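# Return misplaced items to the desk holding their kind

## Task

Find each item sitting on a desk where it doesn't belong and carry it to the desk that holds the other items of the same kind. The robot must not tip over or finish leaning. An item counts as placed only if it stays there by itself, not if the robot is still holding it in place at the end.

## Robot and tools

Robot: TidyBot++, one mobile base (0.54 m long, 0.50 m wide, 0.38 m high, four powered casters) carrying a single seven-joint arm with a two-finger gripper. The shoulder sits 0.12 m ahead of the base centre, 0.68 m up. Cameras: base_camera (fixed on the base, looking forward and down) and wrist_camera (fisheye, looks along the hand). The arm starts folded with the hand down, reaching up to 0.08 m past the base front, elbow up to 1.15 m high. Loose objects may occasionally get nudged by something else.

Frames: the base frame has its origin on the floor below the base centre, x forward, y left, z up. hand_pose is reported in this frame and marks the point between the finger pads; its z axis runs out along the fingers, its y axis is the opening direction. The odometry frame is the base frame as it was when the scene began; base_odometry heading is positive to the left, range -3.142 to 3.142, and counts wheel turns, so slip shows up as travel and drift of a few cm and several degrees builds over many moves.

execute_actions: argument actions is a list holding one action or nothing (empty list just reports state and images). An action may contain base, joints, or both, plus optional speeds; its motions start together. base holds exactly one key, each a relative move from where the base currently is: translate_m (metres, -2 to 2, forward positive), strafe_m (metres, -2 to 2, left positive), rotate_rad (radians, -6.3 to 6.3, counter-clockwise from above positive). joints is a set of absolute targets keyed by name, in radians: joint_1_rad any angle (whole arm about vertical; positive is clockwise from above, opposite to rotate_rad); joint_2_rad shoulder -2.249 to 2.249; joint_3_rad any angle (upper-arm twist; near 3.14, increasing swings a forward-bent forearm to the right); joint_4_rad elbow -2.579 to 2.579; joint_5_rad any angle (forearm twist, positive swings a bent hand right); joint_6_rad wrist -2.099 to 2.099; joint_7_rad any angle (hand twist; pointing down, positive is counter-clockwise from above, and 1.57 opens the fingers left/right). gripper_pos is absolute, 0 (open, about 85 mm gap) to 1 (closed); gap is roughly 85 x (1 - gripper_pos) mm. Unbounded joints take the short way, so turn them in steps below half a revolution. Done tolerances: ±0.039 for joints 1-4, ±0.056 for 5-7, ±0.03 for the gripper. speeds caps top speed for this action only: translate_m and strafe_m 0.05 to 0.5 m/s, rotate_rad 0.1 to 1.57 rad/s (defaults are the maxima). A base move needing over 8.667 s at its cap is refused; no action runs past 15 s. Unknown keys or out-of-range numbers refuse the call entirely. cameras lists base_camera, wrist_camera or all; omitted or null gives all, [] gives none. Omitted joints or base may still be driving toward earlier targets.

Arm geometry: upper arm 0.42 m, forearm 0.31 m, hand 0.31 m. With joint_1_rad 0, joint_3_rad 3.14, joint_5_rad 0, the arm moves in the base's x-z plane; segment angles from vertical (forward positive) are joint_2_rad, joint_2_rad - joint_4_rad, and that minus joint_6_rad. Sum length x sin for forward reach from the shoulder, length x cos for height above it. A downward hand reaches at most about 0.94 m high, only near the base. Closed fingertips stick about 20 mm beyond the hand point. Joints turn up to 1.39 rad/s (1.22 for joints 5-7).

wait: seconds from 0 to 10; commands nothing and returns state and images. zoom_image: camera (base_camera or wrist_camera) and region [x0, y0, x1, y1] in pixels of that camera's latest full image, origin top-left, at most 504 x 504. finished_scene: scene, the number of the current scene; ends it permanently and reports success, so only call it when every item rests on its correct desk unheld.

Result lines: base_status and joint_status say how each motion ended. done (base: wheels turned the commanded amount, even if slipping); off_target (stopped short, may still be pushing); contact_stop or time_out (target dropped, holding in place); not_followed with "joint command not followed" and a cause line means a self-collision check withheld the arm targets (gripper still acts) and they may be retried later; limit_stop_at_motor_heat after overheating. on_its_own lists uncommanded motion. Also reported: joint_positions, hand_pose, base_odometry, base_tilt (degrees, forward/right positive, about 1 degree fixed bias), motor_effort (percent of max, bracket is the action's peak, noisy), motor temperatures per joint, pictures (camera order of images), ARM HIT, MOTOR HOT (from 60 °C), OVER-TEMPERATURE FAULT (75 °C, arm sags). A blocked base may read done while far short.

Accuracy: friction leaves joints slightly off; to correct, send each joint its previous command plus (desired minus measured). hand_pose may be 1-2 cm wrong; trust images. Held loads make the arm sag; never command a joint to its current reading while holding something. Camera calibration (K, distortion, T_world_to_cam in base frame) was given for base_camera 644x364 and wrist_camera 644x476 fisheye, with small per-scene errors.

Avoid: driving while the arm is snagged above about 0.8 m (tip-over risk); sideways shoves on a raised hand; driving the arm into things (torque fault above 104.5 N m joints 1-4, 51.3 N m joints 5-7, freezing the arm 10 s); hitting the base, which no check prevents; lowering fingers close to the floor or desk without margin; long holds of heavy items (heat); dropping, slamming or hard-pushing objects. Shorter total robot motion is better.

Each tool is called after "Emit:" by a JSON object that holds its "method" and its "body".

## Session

Emit:
{"method": "execute_actions", "body": {"actions": [{"joints":{"joint_1_rad":0,"joint_2_rad":-0.6,"joint_3_rad":3.14,"joint_4_rad":-0.8,"joint_5_rad":0,"joint_6_rad":-1.7,"joint_7_rad":1.57}}]}}

Emit:
{"method": "execute_actions", "body": {"actions": [{"joints":{"joint_1_rad":-1.57}}], "cameras": ["wrist_camera"]}}

Emit:
{"method": "execute_actions", "body": {"actions": [{"joints":{"joint_1_rad":-3.14}}], "cameras": ["wrist_camera"]}}

Emit:
{"method": "execute_actions", "body": {"actions": [{"joints":{"joint_1_rad":1.57}}], "cameras": ["wrist_camera"]}}

Scene clock: 2.93 s.
Motor temperatures (°C, as the motors report them): [37 40 35 38 43 40 46]
base_odometry: x=+0.000 y=+0.000 heading=+0.000 (m, m, rad; odometry frame)
base_tilt: forward=-0.1 right=-0.3 (deg)
base_status: not commanded
joint_positions: joint_1_rad=+0.023 joint_2_rad=-0.592 joint_3_rad=+3.124 joint_4_rad=-0.812 joint_5_rad=+0.028 joint_6_rad=-1.676 joint_7_rad=+1.541 gripper_pos=+0.000
joint_status: all done
motor_effort: joint_1_rad=+2(2) joint_2_rad=+13(16) joint_3_rad=+0(0) joint_4_rad=+10(22) joint_5_rad=+1(0) joint_6_rad=+8(7) joint_7_rad=+0(0) (%)
hand_pose: x=+0.2477 y=-0.0028 z=+1.2381 quat_wxyz=(+0.008, +0.812, -0.022, +0.583) (m; base frame)
pictures: base_camera, wrist_camera
camera_calibration (this result's frames):
wrist_camera: T_world_to_cam=[[-0.0741023, -0.997245, 0.0032796, 0.00165673], [-0.323331, 0.0209145, -0.946055, 1.30463], [0.94338, -0.0711652, -0.32399, 0.298425], [0, 0, 0, 1]] pos_world=[0.140422, -0.00439601, 1.33093]
Images, in order (width x height): base_camera 644x364, wrist_camera 644x476.

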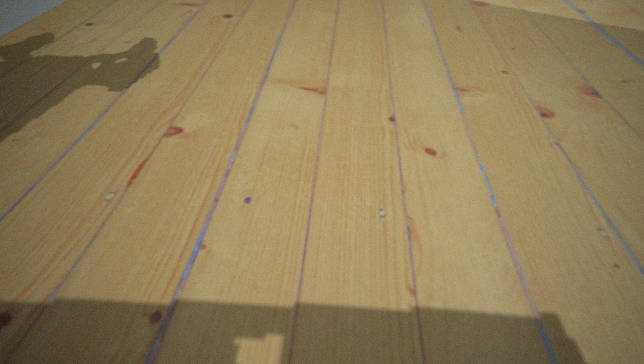

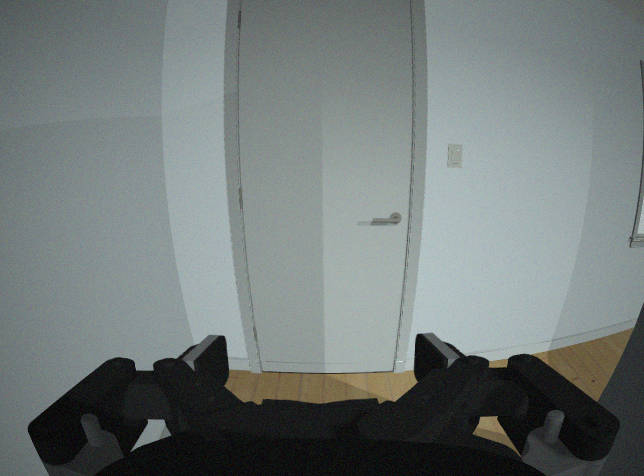

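Scene clock: 5.73 s.
Motor temperatures (°C, as the motors report them): [37 40 35 38 43 40 46]
base_odometry: x=+0.000 y=+0.000 heading=+0.000 (m, m, rad; odometry frame)
base_tilt: forward=-0.1 right=-0.3 (deg)
base_status: not commanded
joint_positions: joint_1_rad=-1.550 joint_2_rad=-0.592 joint_3_rad=+3.125 joint_4_rad=-0.812 joint_5_rad=+0.028 joint_6_rad=-1.676 joint_7_rad=+1.541 gripper_pos=+0.000
joint_status: all done
motor_effort: joint_1_rad=+2(2) joint_2_rad=+14(15) joint_3_rad=+0(0) joint_4_rad=+9(10) joint_5_rad=+1(0) joint_6_rad=+7(7) joint_7_rad=+0(0) (%)
hand_pose: x=+0.1219 y=+0.1287 z=+1.2381 quat_wxyz=(-0.407, +0.589, +0.559, +0.418) (m; base frame)
pictures: wrist_camera
camera_calibration (this result's frames):
wrist_camera: T_world_to_cam=[[0.997336, -0.0728976, 0.00271461, -0.125459], [-0.021059, -0.323345, -0.946047, 1.26866], [0.0698423, 0.943469, -0.324018, 0.402388], [0, 0, 0, 1]] pos_world=[0.123737, 0.021429, 1.33094]
Images, in order (width x height): wrist_camera 644x476.

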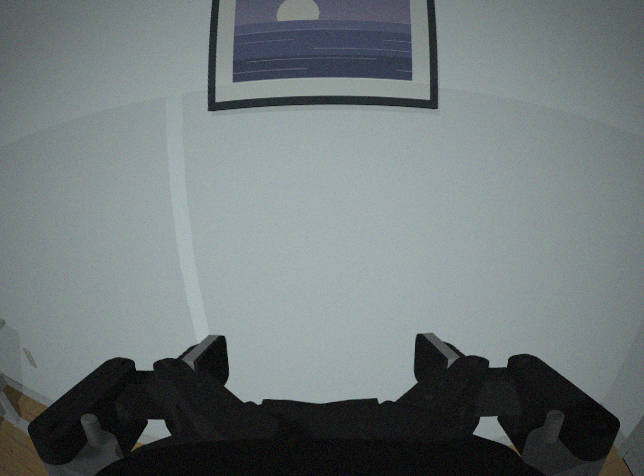

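Scene clock: 8.53 s.
Motor temperatures (°C, as the motors report them): [37 40 35 38 43 40 46]
base_odometry: x=+0.000 y=+0.000 heading=+0.000 (m, m, rad; odometry frame)
base_tilt: forward=-0.1 right=-0.3 (deg)
base_status: not commanded
joint_positions: joint_1_rad=-3.120 joint_2_rad=-0.592 joint_3_rad=+3.125 joint_4_rad=-0.812 joint_5_rad=+0.028 joint_6_rad=-1.676 joint_7_rad=+1.541 gripper_pos=+0.000
joint_status: all done
motor_effort: joint_1_rad=+2(3) joint_2_rad=+14(14) joint_3_rad=+0(0) joint_4_rad=+10(10) joint_5_rad=+0(1) joint_6_rad=+7(8) joint_7_rad=+0(0) (%)
hand_pose: x=-0.0097 y=+0.0032 z=+1.2381 quat_wxyz=(-0.583, +0.022, +0.812, +0.008) (m; base frame)
pictures: wrist_camera
camera_calibration (this result's frames):
wrist_camera: T_world_to_cam=[[0.0740195, 0.997254, 0.0024938, -0.0154335], [0.323317, -0.0216319, -0.946044, 1.22768], [-0.943391, 0.0708319, -0.32403, 0.522968], [0, 0, 0, 1]] pos_world=[0.0975754, 0.00490536, 1.33094]
Images, in order (width x height): wrist_camera 644x476.

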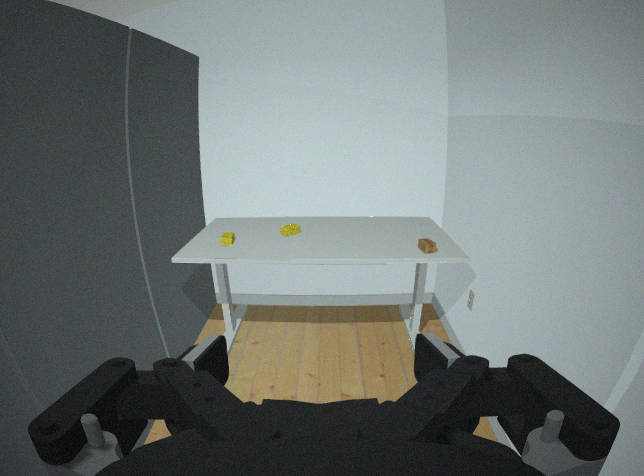

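Scene clock: 11.33 s.
Motor temperatures (°C, as the motors report them): [37 40 35 38 43 40 46]
base_odometry: x=+0.000 y=+0.000 heading=+0.000 (m, m, rad; odometry frame)
base_tilt: forward=-0.1 right=-0.3 (deg)
base_status: not commanded
joint_positions: joint_1_rad=-4.693 joint_2_rad=-0.592 joint_3_rad=+3.125 joint_4_rad=-0.812 joint_5_rad=+0.028 joint_6_rad=-1.676 joint_7_rad=+1.541 gripper_pos=+0.000
joint_status: all done
motor_effort: joint_1_rad=+1(1) joint_2_rad=+14(15) joint_3_rad=+0(1) joint_4_rad=+9(10) joint_5_rad=+0(0) joint_6_rad=+7(8) joint_7_rad=+0(0) (%)
hand_pose: x=+0.1160 y=-0.1287 z=+1.2381 quat_wxyz=(-0.417, -0.559, +0.589, -0.407) (m; base frame)
pictures: wrist_camera
camera_calibration (this result's frames):
wrist_camera: T_world_to_cam=[[-0.997414, 0.0718304, 0.00237784, 0.112146], [0.021032, 0.323362, -0.946042, 1.26366], [-0.0687234, -0.943545, -0.324036, 0.418886], [0, 0, 0, 1]] pos_world=[0.114066, -0.021436, 1.33094]
Images, in order (width x height): wrist_camera 644x476.

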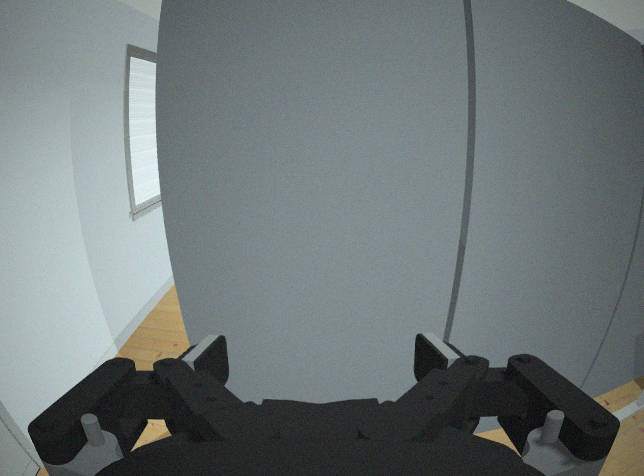

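Emit:
{"method": "execute_actions", "body": {"actions": [{"base":{"rotate_rad":-1.58},"joints":{"joint_5_rad":-0.03,"joint_7_rad":1.6,"joint_3_rad":3.16}}], "cameras": []}}

Emit:
{"method": "execute_actions", "body": {"actions": [{"base":{"strafe_m":-1.0},"joints":{"joint_1_rad":2.0,"joint_2_rad":-0.3,"joint_4_rad":-1.3,"joint_6_rad":-1.3}}], "cameras": []}}

Emit:
{"method": "execute_actions", "body": {"actions": [{"base":{"translate_m":-0.35}}]}}

Scene clock: 16.70 s.
Motor temperatures (°C, as the motors report them): [37 40 35 38 43 40 46]
base_odometry: x=+0.000 y=+0.000 heading=-1.580 (m, m, rad; odometry frame)
base_tilt: forward=-0.1 right=-0.2 (deg)
base_status: done
joint_positions: joint_1_rad=-4.695 joint_2_rad=-0.594 joint_3_rad=+3.149 joint_4_rad=-0.812 joint_5_rad=-0.004 joint_6_rad=-1.676 joint_7_rad=+1.575 gripper_pos=+0.000
joint_status: all done
motor_effort: joint_1_rad=+1(0) joint_2_rad=+14(16) joint_3_rad=-1(1) joint_4_rad=+9(10) joint_5_rad=+0(0) joint_6_rad=+7(7) joint_7_rad=+0(0) (%)
hand_pose: x=+0.1162 y=-0.1276 z=+1.2385 quat_wxyz=(-0.417, -0.568, +0.580, -0.409) (m; base frame)
pictures: none
No camera images: the call's "cameras" was empty. Leave "cameras" out to get every camera's image.

Scene clock: 20.07 s.
Motor temperatures (°C, as the motors report them): [37 40 35 38 43 40 46]
base_odometry: x=-1.000 y=+0.010 heading=-1.580 (m, m, rad; odometry frame)
base_tilt: forward=-0.1 right=-0.2 (deg)
base_status: done
joint_positions: joint_1_rad=-4.303 joint_2_rad=-0.293 joint_3_rad=+3.149 joint_4_rad=-1.294 joint_5_rad=-0.004 joint_6_rad=-1.320 joint_7_rad=+1.575 gripper_pos=+0.000
joint_status: all done
motor_effort: joint_1_rad=+2(1) joint_2_rad=-6(19) joint_3_rad=-1(0) joint_4_rad=+20(21) joint_5_rad=+0(0) joint_6_rad=+6(8) joint_7_rad=+0(0) (%)
hand_pose: x=-0.0293 y=-0.3398 z=+1.0420 quat_wxyz=(-0.333, -0.502, +0.768, -0.220) (m; base frame)
pictures: none
No camera images: the call's "cameras" was empty. Leave "cameras" out to get every camera's image.

Scene clock: 22.10 s.
Motor temperatures (°C, as the motors report them): [37 40 35 38 43 40 46]
base_odometry: x=-0.997 y=+0.360 heading=-1.580 (m, m, rad; odometry frame)
base_tilt: forward=-0.1 right=-0.3 (deg)
base_status: done
joint_positions: joint_1_rad=-4.301 joint_2_rad=-0.294 joint_3_rad=+3.155 joint_4_rad=-1.294 joint_5_rad=-0.006 joint_6_rad=-1.320 joint_7_rad=+1.575 gripper_pos=+0.000
joint_status: not commanded
motor_effort: joint_1_rad=+2(1) joint_2_rad=-6(8) joint_3_rad=-1(1) joint_4_rad=+20(20) joint_5_rad=+0(1) joint_6_rad=+6(6) joint_7_rad=+0(0) (%)
hand_pose: x=-0.0320 y=-0.3386 z=+1.0422 quat_wxyz=(-0.333, -0.499, +0.769, -0.220) (m; base frame)
pictures: base_camera, wrist_camera
camera_calibration (this result's frames):
wrist_camera: T_world_to_cam=[[-0.905075, 0.424782, 0.019984, 0.0841707], [0.277598, 0.625766, -0.728942, 1.03365], [-0.322146, -0.6542, -0.684284, 0.612535], [0, 0, 0, 1]] pos_world=[-0.0134331, -0.281859, 1.17094]
Images, in order (width x height): base_camera 644x364, wrist_camera 644x476.

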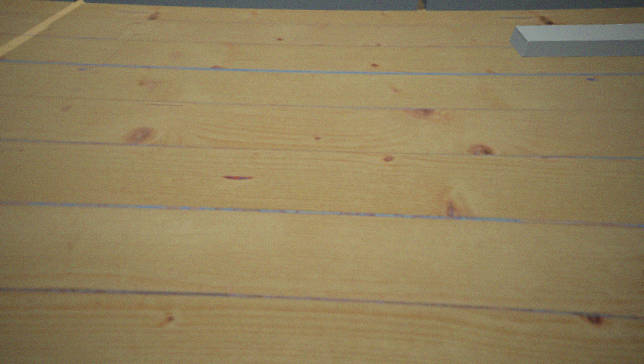

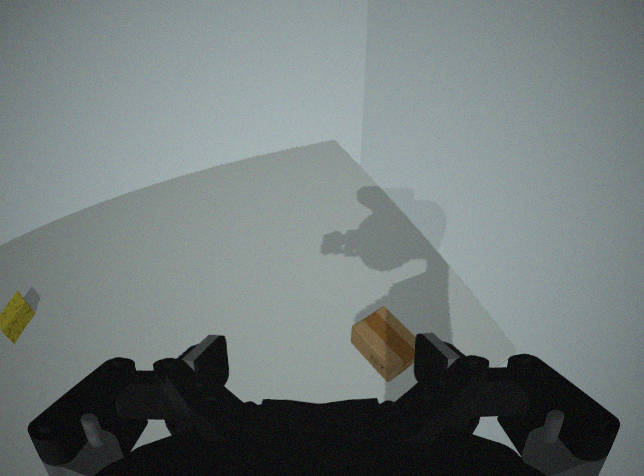

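Emit:
{"method": "execute_actions", "body": {"actions": [{"joints":{"joint_1_rad":2.19,"joint_2_rad":0.455,"joint_4_rad":-0.612,"joint_6_rad":-1.95}}], "cameras": ["wrist_camera"]}}

Scene clock: 27.57 s.
Motor temperatures (°C, as the motors report them): [37 40 35 38 43 40 46]
base_odometry: x=-0.997 y=+0.360 heading=-1.580 (m, m, rad; odometry frame)
base_tilt: forward=-0.1 right=-0.2 (deg)
base_status: not commanded
joint_positions: joint_1_rad=-4.114 joint_2_rad=+0.454 joint_3_rad=+3.155 joint_4_rad=-0.631 joint_5_rad=-0.006 joint_6_rad=-1.926 joint_7_rad=+1.575 gripper_pos=+0.000
joint_status: all done
motor_effort: joint_1_rad=+1(1) joint_2_rad=-32(34) joint_3_rad=-1(2) joint_4_rad=+17(20) joint_5_rad=+0(0) joint_6_rad=+1(6) joint_7_rad=+0(0) (%)
hand_pose: x=-0.1660 y=-0.4145 z=+0.8983 quat_wxyz=(-0.058, -0.464, +0.884, -0.030) (m; base frame)
pictures: wrist_camera
camera_calibration (this result's frames):
wrist_camera: T_world_to_cam=[[-0.822774, 0.567322, 0.03447, 0.0577355], [0.559548, 0.819158, -0.126037, 0.598838], [-0.0997397, -0.0844121, -0.991427, 0.970214], [0, 0, 0, 1]] pos_world=[-0.190806, -0.4414, 1.03538]
Images, in order (width x height): wrist_camera 644x476.

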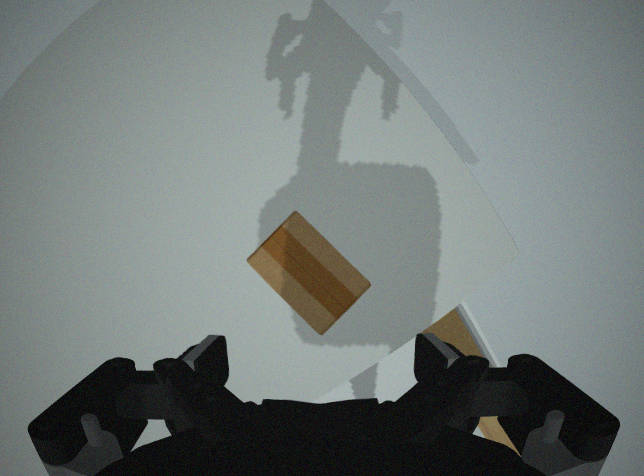

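Emit:
{"method": "execute_actions", "body": {"actions": [{"joints":{"joint_1_rad":2.128,"joint_2_rad":0.6,"joint_4_rad":-0.627,"joint_6_rad":-1.85,"joint_7_rad":2.385}}], "cameras": ["wrist_camera"]}}

Scene clock: 32.07 s.
Motor temperatures (°C, as the motors report them): [37 40 35 38 43 40 46]
base_odometry: x=-0.997 y=+0.360 heading=-1.580 (m, m, rad; odometry frame)
base_tilt: forward=-0.1 right=-0.2 (deg)
base_status: not commanded
joint_positions: joint_1_rad=-4.138 joint_2_rad=+0.603 joint_3_rad=+3.155 joint_4_rad=-0.631 joint_5_rad=-0.006 joint_6_rad=-1.871 joint_7_rad=+2.377 gripper_pos=+0.000
joint_status: all done
motor_effort: joint_1_rad=+1(3) joint_2_rad=-38(41) joint_3_rad=-1(1) joint_4_rad=+18(19) joint_5_rad=+0(0) joint_6_rad=+0(1) joint_7_rad=+0(0) (%)
hand_pose: x=-0.1799 y=-0.4581 z=+0.8211 quat_wxyz=(-0.019, -0.781, +0.624, -0.001) (m; base frame)
pictures: wrist_camera
camera_calibration (this result's frames):
wrist_camera: T_world_to_cam=[[-0.972721, -0.223777, 0.0611436, -0.337581], [-0.225315, 0.974092, -0.0194537, 0.474871], [-0.0552061, -0.0326996, -0.997939, 0.925715], [0, 0, 0, 1]] pos_world=[-0.170271, -0.507841, 0.953686]
Images, in order (width x height): wrist_camera 644x476.

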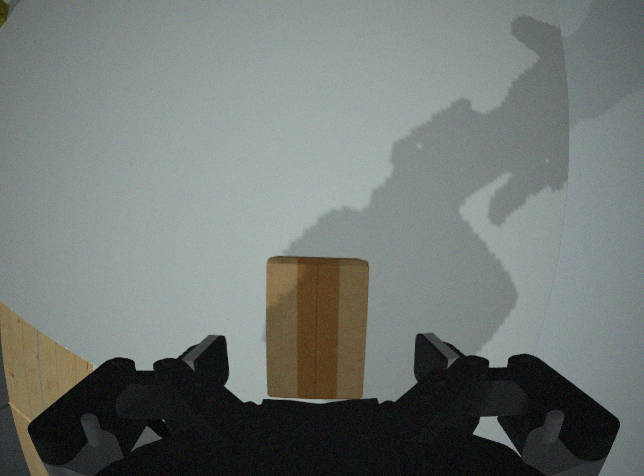

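Emit:
{"method": "execute_actions", "body": {"actions": [{"joints":{"joint_2_rad":0.552,"joint_4_rad":-0.972,"joint_6_rad":-1.565}}], "cameras": ["wrist_camera"]}}

Emit:
{"method": "execute_actions", "body": {"actions": [{"joints":{"gripper_pos":1}}], "cameras": []}}

Scene clock: 35.17 s.
Motor temperatures (°C, as the motors report them): [37 40 35 38 43 40 46]
base_odometry: x=-0.997 y=+0.360 heading=-1.580 (m, m, rad; odometry frame)
base_tilt: forward=-0.1 right=-0.2 (deg)
base_status: not commanded
joint_positions: joint_1_rad=-4.138 joint_2_rad=+0.567 joint_3_rad=+3.155 joint_4_rad=-0.958 joint_5_rad=-0.006 joint_6_rad=-1.588 joint_7_rad=+2.377 gripper_pos=+0.000
joint_status: all done
motor_effort: joint_1_rad=+1(1) joint_2_rad=-37(38) joint_3_rad=-2(1) joint_4_rad=+18(20) joint_5_rad=+0(0) joint_6_rad=+0(0) joint_7_rad=+0(0) (%)
hand_pose: x=-0.1815 y=-0.4593 z=+0.7395 quat_wxyz=(-0.014, -0.780, +0.625, -0.001) (m; base frame)
pictures: wrist_camera
camera_calibration (this result's frames):
wrist_camera: T_world_to_cam=[[-0.973499, -0.22228, 0.0537752, -0.328455], [-0.223288, 0.97466, -0.0134507, 0.470243], [-0.0494227, -0.0251016, -0.998462, 0.84907], [0, 0, 0, 1]] pos_world=[-0.172787, -0.510023, 0.871752]
Images, in order (width x height): wrist_camera 644x476.

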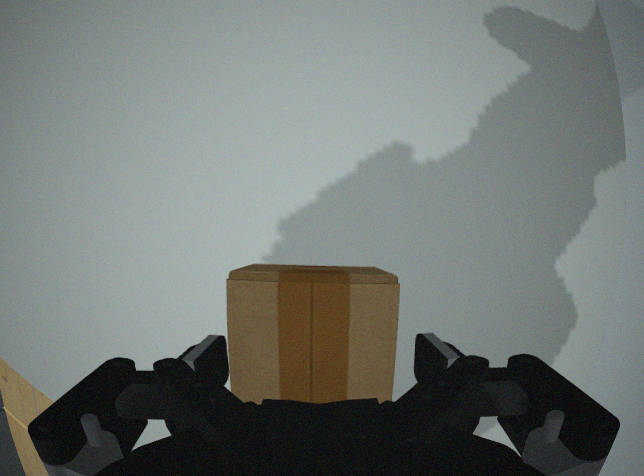

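Scene clock: 36.27 s.
Motor temperatures (°C, as the motors report them): [37 40 35 38 43 40 46]
base_odometry: x=-0.997 y=+0.360 heading=-1.580 (m, m, rad; odometry frame)
base_tilt: forward=-0.1 right=-0.2 (deg)
base_status: not commanded
joint_positions: joint_1_rad=-4.138 joint_2_rad=+0.562 joint_3_rad=+3.155 joint_4_rad=-0.961 joint_5_rad=-0.006 joint_6_rad=-1.588 joint_7_rad=+2.377 gripper_pos=+0.344
joint_status: gripper_pos off_target (ended at +0.344, target +1.000)
motor_effort: joint_1_rad=+1(3) joint_2_rad=-38(38) joint_3_rad=-1(2) joint_4_rad=+19(19) joint_5_rad=+0(0) joint_6_rad=+0(0) joint_7_rad=+0(0) (%)
hand_pose: x=-0.1810 y=-0.4586 z=+0.7415 quat_wxyz=(-0.015, -0.780, +0.625, -0.001) (m; base frame)
pictures: none
No camera images: the call's "cameras" was empty. Leave "cameras" out to get every camera's image.

Emit:
{"method": "execute_actions", "body": {"actions": [{"joints":{"joint_2_rad":0.3,"joint_4_rad":-0.9,"joint_6_rad":-1.8}}], "cameras": []}}

Emit:
{"method": "execute_actions", "body": {"actions": [{"base":{"strafe_m":2.0},"joints":{"joint_1_rad":0,"joint_2_rad":-0.6,"joint_4_rad":-0.8,"joint_6_rad":-1.9,"joint_7_rad":1.56}}]}}

Scene clock: 40.07 s.
Motor temperatures (°C, as the motors report them): [37 40 35 38 43 40 46]
base_odometry: x=-0.997 y=+0.360 heading=-1.580 (m, m, rad; odometry frame)
base_tilt: forward=-0.1 right=-0.2 (deg)
base_status: not commanded
joint_positions: joint_1_rad=-4.138 joint_2_rad=+0.298 joint_3_rad=+3.155 joint_4_rad=-0.911 joint_5_rad=-0.006 joint_6_rad=-1.781 joint_7_rad=+2.377 gripper_pos=+0.344
joint_status: all done
motor_effort: joint_1_rad=+1(2) joint_2_rad=-28(41) joint_3_rad=-1(2) joint_4_rad=+19(20) joint_5_rad=+0(0) joint_6_rad=+1(2) joint_7_rad=+0(0) (%)
hand_pose: x=-0.1352 y=-0.3890 z=+0.8875 quat_wxyz=(-0.075, -0.778, +0.623, -0.008) (m; base frame)
pictures: none
No camera images: the call's "cameras" was empty. Leave "cameras" out to get every camera's image.

Scene clock: 45.43 s.
Motor temperatures (°C, as the motors report them): [37 40 35 38 43 40 46]
base_odometry: x=+1.003 y=+0.341 heading=-1.580 (m, m, rad; odometry frame)
base_tilt: forward=-0.1 right=-0.3 (deg)
base_status: done
joint_positions: joint_1_rad=-6.264 joint_2_rad=-0.590 joint_3_rad=+3.155 joint_4_rad=-0.820 joint_5_rad=-0.008 joint_6_rad=-1.881 joint_7_rad=+1.588 gripper_pos=+0.344
joint_status: all done
motor_effort: joint_1_rad=+1(3) joint_2_rad=+14(31) joint_3_rad=+0(1) joint_4_rad=+10(20) joint_5_rad=+0(1) joint_6_rad=+7(7) joint_7_rad=+0(1) (%)
hand_pose: x=+0.2239 y=-0.0031 z=+1.1775 quat_wxyz=(-0.006, -0.870, +0.005, -0.493) (m; base frame)
pictures: base_camera, wrist_camera
camera_calibration (this result's frames):
wrist_camera: T_world_to_cam=[[-0.0389433, -0.998893, 0.0264008, -0.0353452], [-0.518381, -0.00239177, -0.855147, 1.17612], [0.854263, -0.0469879, -0.517713, 0.549422], [0, 0, 0, 1]] pos_world=[0.138949, -0.00667689, 1.29113]
Images, in order (width x height): base_camera 644x364, wrist_camera 644x476.

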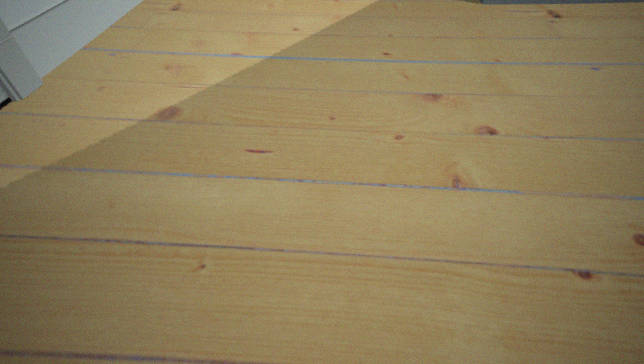

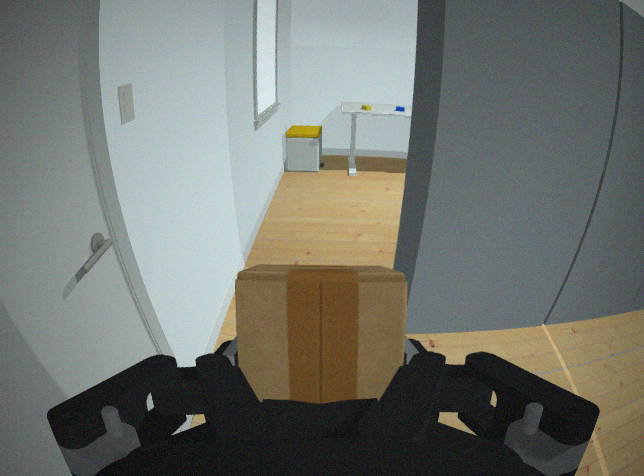

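Emit:
{"method": "execute_actions", "body": {"actions": [{"base":{"translate_m":2.0}}], "cameras": []}}

Emit:
{"method": "execute_actions", "body": {"actions": [{"base":{"translate_m":0.5},"joints":{"joint_1_rad":0.6}}]}}

Emit:
{"method": "execute_actions", "body": {"actions": [{"joints":{"joint_1_rad":1.6}}], "cameras": ["wrist_camera"]}}

Scene clock: 53.10 s.
Motor temperatures (°C, as the motors report them): [37 40 35 38 43 40 46]
base_odometry: x=+0.984 y=-1.659 heading=-1.580 (m, m, rad; odometry frame)
base_tilt: forward=-0.1 right=-0.3 (deg)
base_status: done
joint_positions: joint_1_rad=-6.264 joint_2_rad=-0.595 joint_3_rad=+3.155 joint_4_rad=-0.816 joint_5_rad=-0.008 joint_6_rad=-1.882 joint_7_rad=+1.588 gripper_pos=+0.344
joint_status: not commanded
motor_effort: joint_1_rad=+1(1) joint_2_rad=+14(17) joint_3_rad=-1(0) joint_4_rad=+10(11) joint_5_rad=+0(0) joint_6_rad=+8(8) joint_7_rad=+0(0) (%)
hand_pose: x=+0.2202 y=-0.0030 z=+1.1791 quat_wxyz=(-0.006, -0.868, +0.005, -0.496) (m; base frame)
pictures: none
No camera images: the call's "cameras" was empty. Leave "cameras" out to get every camera's image.

Scene clock: 55.47 s.
Motor temperatures (°C, as the motors report them): [37 40 35 38 43 40 46]
base_odometry: x=+0.979 y=-2.159 heading=-1.580 (m, m, rad; odometry frame)
base_tilt: forward=+0.0 right=-0.2 (deg)
base_status: done
joint_positions: joint_1_rad=-5.701 joint_2_rad=-0.592 joint_3_rad=+3.155 joint_4_rad=-0.815 joint_5_rad=-0.008 joint_6_rad=-1.882 joint_7_rad=+1.588 gripper_pos=+0.344
joint_status: all done
motor_effort: joint_1_rad=+1(1) joint_2_rad=+14(18) joint_3_rad=+0(0) joint_4_rad=+10(11) joint_5_rad=+0(1) joint_6_rad=+8(8) joint_7_rad=+0(0) (%)
hand_pose: x=+0.2041 y=-0.0573 z=+1.1791 quat_wxyz=(-0.143, -0.833, +0.246, -0.474) (m; base frame)
pictures: base_camera, wrist_camera
camera_calibration (this result's frames):
wrist_camera: T_world_to_cam=[[-0.566203, -0.823845, 0.02633, 0.0274143], [-0.435202, 0.271667, -0.858368, 1.16969], [0.70001, -0.497469, -0.512358, 0.563891], [0, 0, 0, 1]] pos_world=[0.129846, -0.0146637, 1.29222]
Images, in order (width x height): base_camera 644x364, wrist_camera 644x476.

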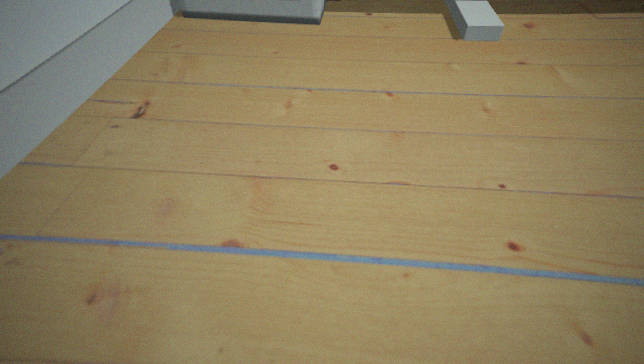

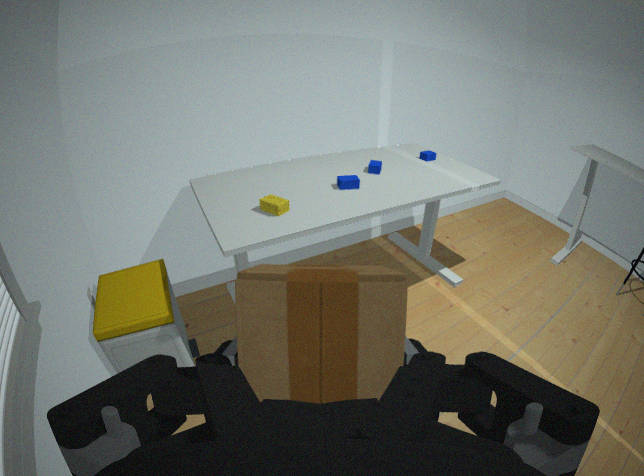

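Scene clock: 57.77 s.
Motor temperatures (°C, as the motors report them): [37 40 35 38 43 40 46]
base_odometry: x=+0.979 y=-2.159 heading=-1.580 (m, m, rad; odometry frame)
base_tilt: forward=+0.0 right=-0.3 (deg)
base_status: not commanded
joint_positions: joint_1_rad=-4.703 joint_2_rad=-0.592 joint_3_rad=+3.155 joint_4_rad=-0.815 joint_5_rad=-0.008 joint_6_rad=-1.882 joint_7_rad=+1.588 gripper_pos=+0.344
joint_status: all done
motor_effort: joint_1_rad=+1(0) joint_2_rad=+13(14) joint_3_rad=+0(0) joint_4_rad=+10(10) joint_5_rad=+0(0) joint_6_rad=+7(8) joint_7_rad=+0(0) (%)
hand_pose: x=+0.1169 y=-0.1026 z=+1.1791 quat_wxyz=(-0.353, -0.614, +0.615, -0.348) (m; base frame)
pictures: wrist_camera
camera_calibration (this result's frames):
wrist_camera: T_world_to_cam=[[-0.999214, 0.0296233, 0.02633, 0.0789427], [-0.00741046, 0.512981, -0.858368, 1.11878], [-0.0389345, -0.857889, -0.512358, 0.651825], [0, 0, 0, 1]] pos_world=[0.11255, -0.01706, 1.29222]
Images, in order (width x height): wrist_camera 644x476.

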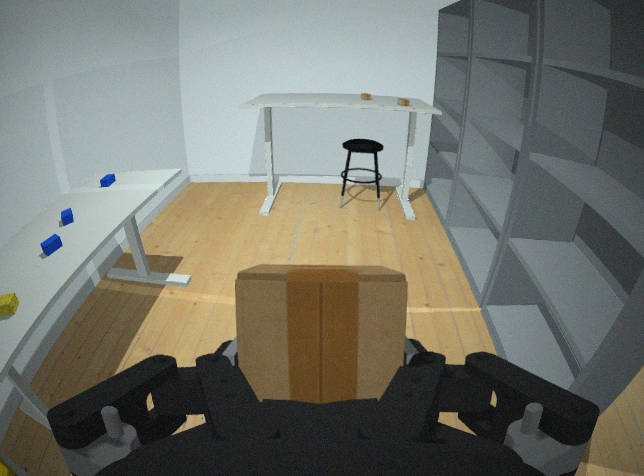

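Emit:
{"method": "execute_actions", "body": {"actions": [{"base":{"rotate_rad":-0.035}}], "cameras": []}}

Emit:
{"method": "execute_actions", "body": {"actions": [{"base":{"strafe_m":-1.9},"joints":{"joint_6_rad":-2.05}}]}}

Scene clock: 61.90 s.
Motor temperatures (°C, as the motors report them): [37 40 35 38 43 40 46]
base_odometry: x=+0.979 y=-2.159 heading=-1.615 (m, m, rad; odometry frame)
base_tilt: forward=-0.1 right=-0.3 (deg)
base_status: done
joint_positions: joint_1_rad=-4.701 joint_2_rad=-0.593 joint_3_rad=+3.155 joint_4_rad=-0.815 joint_5_rad=-0.008 joint_6_rad=-1.882 joint_7_rad=+1.588 gripper_pos=+0.344
joint_status: not commanded
motor_effort: joint_1_rad=+1(2) joint_2_rad=+14(16) joint_3_rad=-1(0) joint_4_rad=+10(10) joint_5_rad=+0(0) joint_6_rad=+8(8) joint_7_rad=+0(0) (%)
hand_pose: x=+0.1168 y=-0.1024 z=+1.1791 quat_wxyz=(-0.353, -0.613, +0.615, -0.348) (m; base frame)
pictures: none
No camera images: the call's "cameras" was empty. Leave "cameras" out to get every camera's image.

Scene clock: 67.07 s.
Motor temperatures (°C, as the motors report them): [37 40 35 38 43 40 46]
base_odometry: x=-0.919 y=-2.076 heading=-1.615 (m, m, rad; odometry frame)
base_tilt: forward=-0.1 right=-0.2 (deg)
base_status: done
joint_positions: joint_1_rad=-4.701 joint_2_rad=-0.596 joint_3_rad=+3.155 joint_4_rad=-0.812 joint_5_rad=-0.008 joint_6_rad=-2.050 joint_7_rad=+1.588 gripper_pos=+0.344
joint_status: all done
motor_effort: joint_1_rad=+2(1) joint_2_rad=+15(18) joint_3_rad=-1(0) joint_4_rad=+9(10) joint_5_rad=+0(0) joint_6_rad=+7(9) joint_7_rad=+0(0) (%)
hand_pose: x=+0.1176 y=-0.0702 z=+1.1377 quat_wxyz=(-0.301, -0.640, +0.641, -0.298) (m; base frame)
pictures: base_camera, wrist_camera
camera_calibration (this result's frames):
wrist_camera: T_world_to_cam=[[-0.999277, 0.0250439, 0.0285968, 0.0768838], [-0.005755, 0.643949, -0.765047, 0.969453], [-0.0375746, -0.764658, -0.64334, 0.813845], [0, 0, 0, 1]] pos_world=[0.112987, -0.00389076, 1.26306]
Images, in order (width x height): base_camera 644x364, wrist_camera 644x476.

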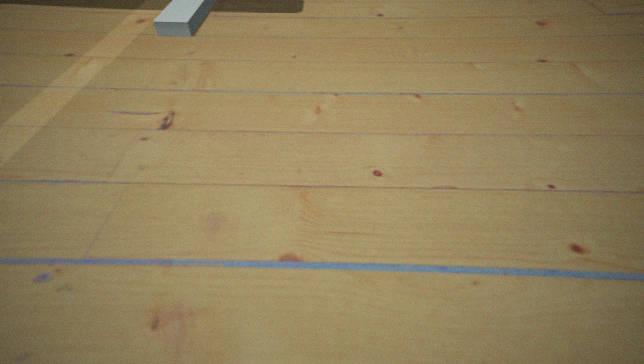

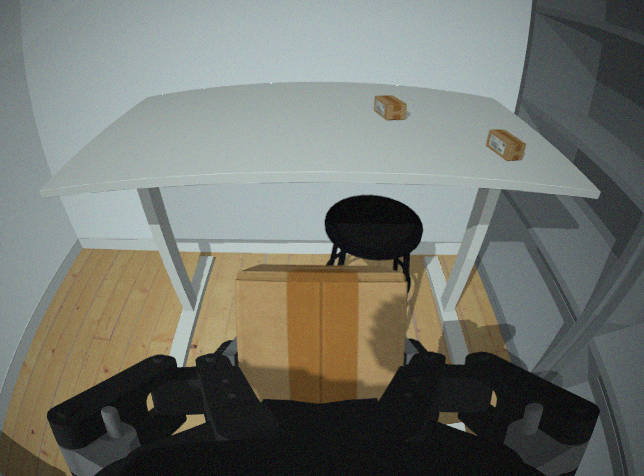

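Emit:
{"method": "execute_actions", "body": {"actions": [{"base":{"strafe_m":-0.33},"joints":{"joint_1_rad":1.4,"joint_2_rad":0.1,"joint_4_rad":-0.5,"joint_6_rad":-2.09}}], "cameras": []}}

Emit:
{"method": "execute_actions", "body": {"actions": [{"joints":{"joint_2_rad":0.24}}], "cameras": ["wrist_camera"]}}

Emit:
{"method": "execute_actions", "body": {"actions": [{"joints":{"joint_2_rad":0.29}}], "cameras": []}}

Emit:
{"method": "execute_actions", "body": {"actions": [{"joints":{"joint_2_rad":0.33}}], "cameras": ["wrist_camera"]}}

Scene clock: 75.93 s.
Motor temperatures (°C, as the motors report them): [37 40 35 38 43 40 46]
base_odometry: x=-1.249 y=-2.062 heading=-1.615 (m, m, rad; odometry frame)
base_tilt: forward=-0.1 right=-0.2 (deg)
base_status: done
joint_positions: joint_1_rad=-4.861 joint_2_rad=+0.106 joint_3_rad=+3.155 joint_4_rad=-0.519 joint_5_rad=-0.008 joint_6_rad=-2.068 joint_7_rad=+1.588 gripper_pos=+0.344
joint_status: all done
motor_effort: joint_1_rad=+1(1) joint_2_rad=-16(23) joint_3_rad=-1(0) joint_4_rad=+14(16) joint_5_rad=+0(0) joint_6_rad=+4(8) joint_7_rad=+0(0) (%)
hand_pose: x=+0.1722 y=-0.3598 z=+1.0743 quat_wxyz=(-0.145, -0.742, +0.633, -0.167) (m; base frame)
pictures: none
No camera images: the call's "cameras" was empty. Leave "cameras" out to get every camera's image.

Scene clock: 77.27 s.
Motor temperatures (°C, as the motors report them): [37 40 35 38 43 40 46]
base_odometry: x=-1.249 y=-2.062 heading=-1.615 (m, m, rad; odometry frame)
base_tilt: forward=-0.1 right=-0.3 (deg)
base_status: not commanded
joint_positions: joint_1_rad=-4.861 joint_2_rad=+0.250 joint_3_rad=+3.155 joint_4_rad=-0.514 joint_5_rad=-0.008 joint_6_rad=-2.069 joint_7_rad=+1.588 gripper_pos=+0.344
joint_status: all done
motor_effort: joint_1_rad=+2(1) joint_2_rad=-23(26) joint_3_rad=-1(1) joint_4_rad=+16(16) joint_5_rad=+0(0) joint_6_rad=+2(4) joint_7_rad=+0(0) (%)
hand_pose: x=+0.1800 y=-0.4115 z=+1.0198 quat_wxyz=(-0.101, -0.752, +0.641, -0.116) (m; base frame)
pictures: wrist_camera
camera_calibration (this result's frames):
wrist_camera: T_world_to_cam=[[-0.987705, -0.152236, 0.0355347, 0.0690204], [-0.155864, 0.941497, -0.298812, 0.773413], [0.0120341, -0.300677, -0.95365, 0.977803], [0, 0, 0, 1]] pos_world=[0.176952, -0.423656, 1.16113]
Images, in order (width x height): wrist_camera 644x476.

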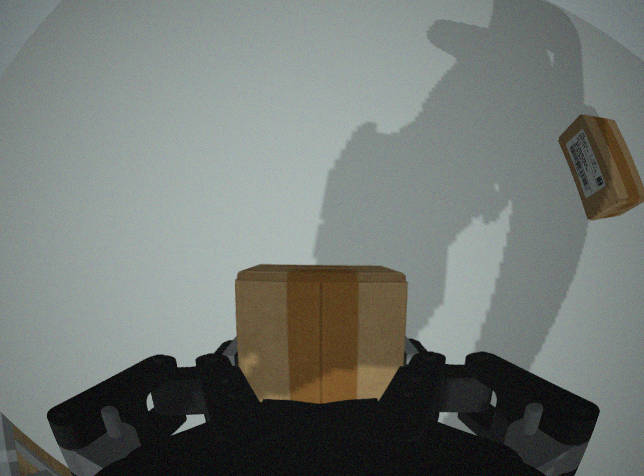

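Scene clock: 78.13 s.
Motor temperatures (°C, as the motors report them): [37 40 35 38 43 40 46]
base_odometry: x=-1.249 y=-2.062 heading=-1.615 (m, m, rad; odometry frame)
base_tilt: forward=-0.1 right=-0.2 (deg)
base_status: not commanded
joint_positions: joint_1_rad=-4.861 joint_2_rad=+0.288 joint_3_rad=+3.155 joint_4_rad=-0.514 joint_5_rad=-0.008 joint_6_rad=-2.069 joint_7_rad=+1.588 gripper_pos=+0.344
joint_status: all done
motor_effort: joint_1_rad=+1(1) joint_2_rad=-24(26) joint_3_rad=-1(2) joint_4_rad=+15(16) joint_5_rad=+0(0) joint_6_rad=+2(3) joint_7_rad=+0(0) (%)
hand_pose: x=+0.1819 y=-0.4239 z=+1.0038 quat_wxyz=(-0.088, -0.754, +0.643, -0.102) (m; base frame)
pictures: none
No camera images: the call's "cameras" was empty. Leave "cameras" out to get every camera's image.

Scene clock: 79.00 s.
Motor temperatures (°C, as the motors report them): [37 40 35 38 43 40 46]
base_odometry: x=-1.249 y=-2.062 heading=-1.615 (m, m, rad; odometry frame)
base_tilt: forward=-0.1 right=-0.2 (deg)
base_status: not commanded
joint_positions: joint_1_rad=-4.861 joint_2_rad=+0.327 joint_3_rad=+3.155 joint_4_rad=-0.514 joint_5_rad=-0.008 joint_6_rad=-2.069 joint_7_rad=+1.588 gripper_pos=+0.344
joint_status: all done
motor_effort: joint_1_rad=+1(1) joint_2_rad=-27(28) joint_3_rad=-1(1) joint_4_rad=+16(16) joint_5_rad=+0(0) joint_6_rad=+2(2) joint_7_rad=+0(0) (%)
hand_pose: x=+0.1837 y=-0.4361 z=+0.9868 quat_wxyz=(-0.076, -0.756, +0.645, -0.087) (m; base frame)
pictures: wrist_camera
camera_calibration (this result's frames):
wrist_camera: T_world_to_cam=[[-0.987302, -0.154925, 0.0351176, 0.0692562], [-0.158852, 0.961415, -0.224606, 0.723223], [0.00103448, -0.227332, -0.973817, 0.992831], [0, 0, 0, 1]] pos_world=[0.182235, -0.458885, 1.12684]
Images, in order (width x height): wrist_camera 644x476.

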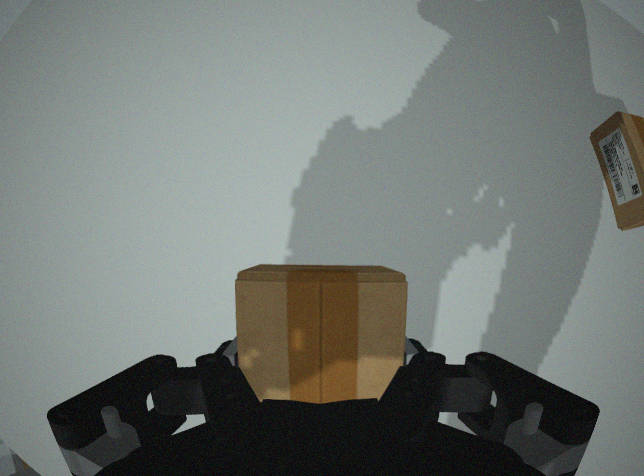

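Emit:
{"method": "execute_actions", "body": {"actions": [{"joints":{"joint_4_rad":-0.57,"joint_6_rad":-2.099}}], "cameras": []}}

Emit:
{"method": "execute_actions", "body": {"actions": [{"joints":{"joint_4_rad":-0.61}}], "cameras": []}}

Scene clock: 82.03 s.
Motor temperatures (°C, as the motors report them): [37 40 35 38 43 40 46]
base_odometry: x=-1.249 y=-2.062 heading=-1.615 (m, m, rad; odometry frame)
base_tilt: forward=-0.1 right=-0.2 (deg)
base_status: not commanded
joint_positions: joint_1_rad=-4.863 joint_2_rad=+0.317 joint_3_rad=+3.155 joint_4_rad=-0.555 joint_5_rad=-0.008 joint_6_rad=-2.070 joint_7_rad=+1.588 gripper_pos=+0.344
joint_status: all done
joint sent to its limit — the command would take joint_6_rad past its lower limit, so that joint was sent only as far as its limit.
motor_effort: joint_1_rad=+2(2) joint_2_rad=-21(26) joint_3_rad=-1(2) joint_4_rad=+12(16) joint_5_rad=+0(1) joint_6_rad=-1(7) joint_7_rad=+0(0) (%)
hand_pose: x=+0.1832 y=-0.4291 z=+0.9787 quat_wxyz=(-0.065, -0.757, +0.645, -0.076) (m; base frame)
pictures: none
No camera images: the call's "cameras" was empty. Leave "cameras" out to get every camera's image.

Scene clock: 82.73 s.
Motor temperatures (°C, as the motors report them): [37 40 35 38 43 40 46]
base_odometry: x=-1.249 y=-2.062 heading=-1.615 (m, m, rad; odometry frame)
base_tilt: forward=-0.1 right=-0.2 (deg)
base_status: not commanded
joint_positions: joint_1_rad=-4.863 joint_2_rad=+0.310 joint_3_rad=+3.155 joint_4_rad=-0.565 joint_5_rad=-0.008 joint_6_rad=-2.070 joint_7_rad=+1.588 gripper_pos=+0.344
joint_status: joint_4_rad off_target (ended at -0.565, target -0.610)
motor_effort: joint_1_rad=+1(2) joint_2_rad=-19(23) joint_3_rad=-1(1) joint_4_rad=+9(14) joint_5_rad=+0(1) joint_6_rad=-1(5) joint_7_rad=+0(0) (%)
hand_pose: x=+0.1829 y=-0.4261 z=+0.9785 quat_wxyz=(-0.064, -0.758, +0.645, -0.074) (m; base frame)
pictures: none
No camera images: the call's "cameras" was empty. Leave "cameras" out to get every camera's image.

Emit:
{"method": "execute_actions", "body": {"actions": [{"joints":{"gripper_pos":0,"joint_4_rad":-0.56,"joint_2_rad":0.31}}], "cameras": []}}

Emit:
{"method": "execute_actions", "body": {"actions": [{"joints":{"joint_2_rad":0.05,"joint_4_rad":-0.5,"joint_6_rad":-2.05}}], "cameras": ["wrist_camera"]}}

Emit:
{"method": "execute_actions", "body": {"actions": [{"base":{"strafe_m":1.75},"joints":{"joint_1_rad":-0.02}}], "cameras": ["wrist_camera"]}}

Emit:
{"method": "execute_actions", "body": {"actions": [{"base":{"translate_m":0.65},"joints":{"joint_2_rad":0.455,"joint_4_rad":-0.612,"joint_6_rad":-1.93}}]}}

Scene clock: 86.87 s.
Motor temperatures (°C, as the motors report them): [37 40 35 38 43 40 46]
base_odometry: x=-1.249 y=-2.062 heading=-1.615 (m, m, rad; odometry frame)
base_tilt: forward=-0.1 right=-0.2 (deg)
base_status: not commanded
joint_positions: joint_1_rad=-4.863 joint_2_rad=+0.310 joint_3_rad=+3.155 joint_4_rad=-0.564 joint_5_rad=-0.008 joint_6_rad=-2.070 joint_7_rad=+1.588 gripper_pos=+0.000
joint_status: all done
motor_effort: joint_1_rad=+1(1) joint_2_rad=-25(26) joint_3_rad=-1(1) joint_4_rad=+15(16) joint_5_rad=+0(0) joint_6_rad=+2(2) joint_7_rad=+0(0) (%)
hand_pose: x=+0.1829 y=-0.4260 z=+0.9791 quat_wxyz=(-0.064, -0.758, +0.645, -0.075) (m; base frame)
pictures: none
No camera images: the call's "cameras" was empty. Leave "cameras" out to get every camera's image.

Scene clock: 88.53 s.
Motor temperatures (°C, as the motors report them): [37 40 35 38 43 40 46]
base_odometry: x=-1.249 y=-2.062 heading=-1.615 (m, m, rad; odometry frame)
base_tilt: forward=-0.1 right=-0.2 (deg)
base_status: not commanded
joint_positions: joint_1_rad=-4.863 joint_2_rad=+0.043 joint_3_rad=+3.155 joint_4_rad=-0.507 joint_5_rad=-0.008 joint_6_rad=-2.070 joint_7_rad=+1.588 gripper_pos=+0.000
joint_status: all done
motor_effort: joint_1_rad=+1(1) joint_2_rad=-12(29) joint_3_rad=-1(1) joint_4_rad=+13(17) joint_5_rad=+1(0) joint_6_rad=+4(4) joint_7_rad=+0(0) (%)
hand_pose: x=+0.1689 y=-0.3341 z=+1.1001 quat_wxyz=(-0.169, -0.736, +0.626, -0.195) (m; base frame)
pictures: wrist_camera
camera_calibration (this result's frames):
wrist_camera: T_world_to_cam=[[-0.988603, -0.146253, 0.0356899, 0.0689923], [-0.144676, 0.857435, -0.493837, 0.907337], [0.0416235, -0.493372, -0.868822, 0.915118], [0, 0, 0, 1]] pos_world=[0.161386, -0.316398, 1.24069]
Images, in order (width x height): wrist_camera 644x476.

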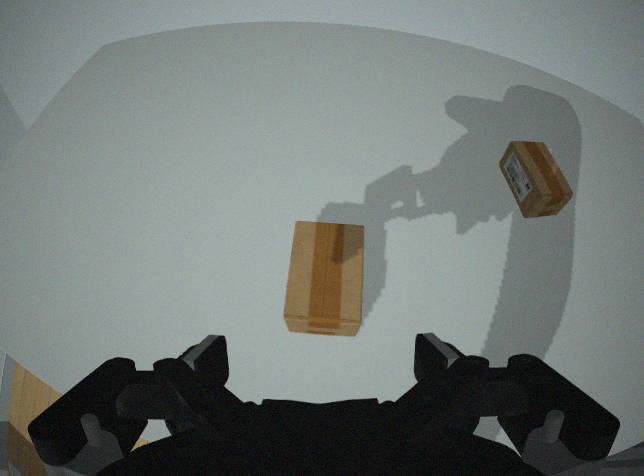

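Scene clock: 93.60 s.
Motor temperatures (°C, as the motors report them): [37 40 35 38 43 40 46]
base_odometry: x=+0.500 y=-2.140 heading=-1.615 (m, m, rad; odometry frame)
base_tilt: forward=-0.1 right=-0.3 (deg)
base_status: done
joint_positions: joint_1_rad=-6.287 joint_2_rad=+0.058 joint_3_rad=+3.155 joint_4_rad=-0.507 joint_5_rad=-0.008 joint_6_rad=-2.070 joint_7_rad=+1.588 gripper_pos=+0.000
joint_status: all done
motor_effort: joint_1_rad=+1(0) joint_2_rad=-13(17) joint_3_rad=-1(2) joint_4_rad=+13(14) joint_5_rad=+0(1) joint_6_rad=+4(5) joint_7_rad=+0(0) (%)
hand_pose: x=+0.4630 y=+0.0005 z=+1.0950 quat_wxyz=(-0.001, -0.968, -0.006, -0.250) (m; base frame)
pictures: wrist_camera
camera_calibration (this result's frames):
wrist_camera: T_world_to_cam=[[0.000436422, -0.999361, 0.0357385, -0.0487363], [-0.876661, -0.0175765, -0.480788, 0.985569], [0.481109, -0.0311207, -0.876108, 0.867765], [0, 0, 0, 1]] pos_world=[0.446541, -0.00437685, 1.23585]
Images, in order (width x height): wrist_camera 644x476.

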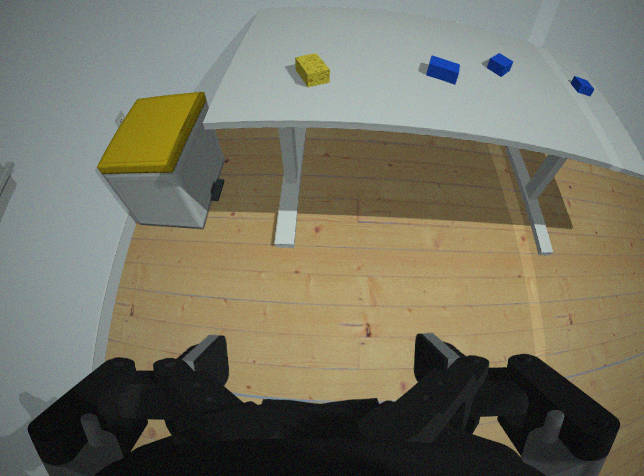

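Scene clock: 96.43 s.
Motor temperatures (°C, as the motors report them): [37 40 35 38 43 40 46]
base_odometry: x=+0.471 y=-2.789 heading=-1.615 (m, m, rad; odometry frame)
base_tilt: forward=-0.1 right=-0.3 (deg)
base_status: done
joint_positions: joint_1_rad=-6.287 joint_2_rad=+0.467 joint_3_rad=+3.155 joint_4_rad=-0.605 joint_5_rad=-0.008 joint_6_rad=-1.950 joint_7_rad=+1.588 gripper_pos=+0.000
joint_status: all done
motor_effort: joint_1_rad=+1(1) joint_2_rad=-32(37) joint_3_rad=-1(1) joint_4_rad=+17(19) joint_5_rad=+0(0) joint_6_rad=+1(5) joint_7_rad=+0(0) (%)
hand_pose: x=+0.6216 y=+0.0007 z=+0.8985 quat_wxyz=(+0.000, -0.998, -0.006, -0.059) (m; base frame)
pictures: base_camera, wrist_camera
camera_calibration (this result's frames):
wrist_camera: T_world_to_cam=[[0.0134325, -0.999334, 0.0339406, -0.0480046], [-0.993351, -0.017218, -0.113829, 0.772941], [0.114337, -0.0321859, -0.99292, 0.952296], [0, 0, 0, 1]] pos_world=[0.659563, -0.00401352, 1.03517]
Images, in order (width x height): base_camera 644x364, wrist_camera 644x476.

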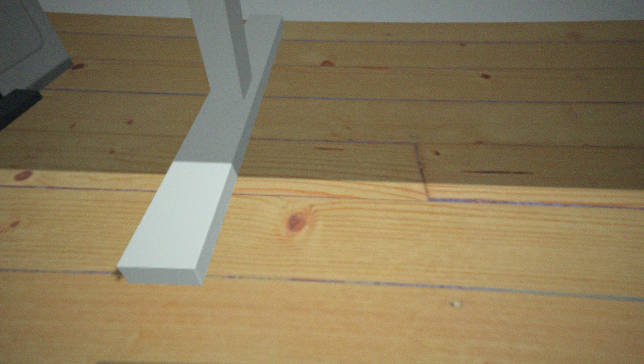

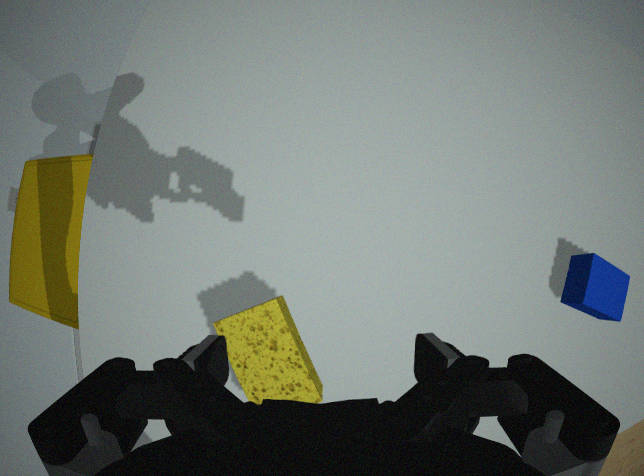

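Emit:
{"method": "execute_actions", "body": {"actions": [{"joints":{"joint_1_rad":-0.125,"joint_2_rad":0.365,"joint_4_rad":-1.025,"joint_6_rad":-1.70,"joint_7_rad":1.89}}], "cameras": ["wrist_camera"]}}

Scene clock: 101.13 s.
Motor temperatures (°C, as the motors report them): [37 40 35 38 43 40 46]
base_odometry: x=+0.471 y=-2.789 heading=-1.615 (m, m, rad; odometry frame)
base_tilt: forward=-0.1 right=-0.3 (deg)
base_status: not commanded
joint_positions: joint_1_rad=-6.388 joint_2_rad=+0.382 joint_3_rad=+3.155 joint_4_rad=-1.010 joint_5_rad=-0.008 joint_6_rad=-1.724 joint_7_rad=+1.863 gripper_pos=+0.000
joint_status: all done
motor_effort: joint_1_rad=+1(1) joint_2_rad=-30(32) joint_3_rad=-1(2) joint_4_rad=+18(19) joint_5_rad=+0(0) joint_6_rad=+0(0) joint_7_rad=+0(0) (%)
hand_pose: x=+0.5907 y=+0.0480 z=+0.8169 quat_wxyz=(+0.000, -0.981, -0.192, -0.013) (m; base frame)
pictures: wrist_camera
camera_calibration (this result's frames):
wrist_camera: T_world_to_cam=[[0.379702, -0.924362, 0.0371546, -0.220145], [-0.92451, -0.380595, -0.0207015, 0.63448], [0.0332765, -0.0264894, -0.999095, 0.92898], [0, 0, 0, 1]] pos_world=[0.639259, 0.0625938, 0.949454]
Images, in order (width x height): wrist_camera 644x476.

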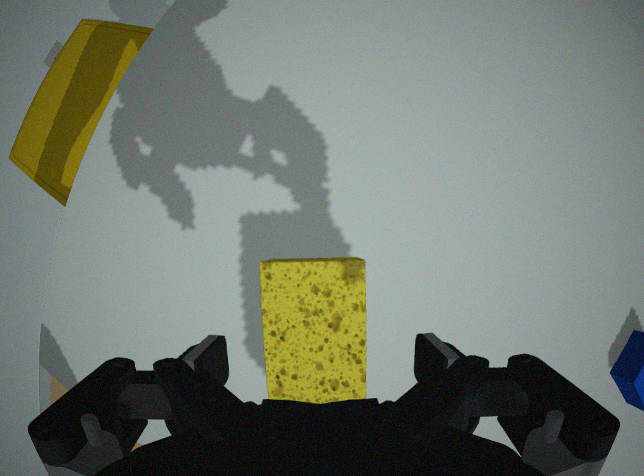

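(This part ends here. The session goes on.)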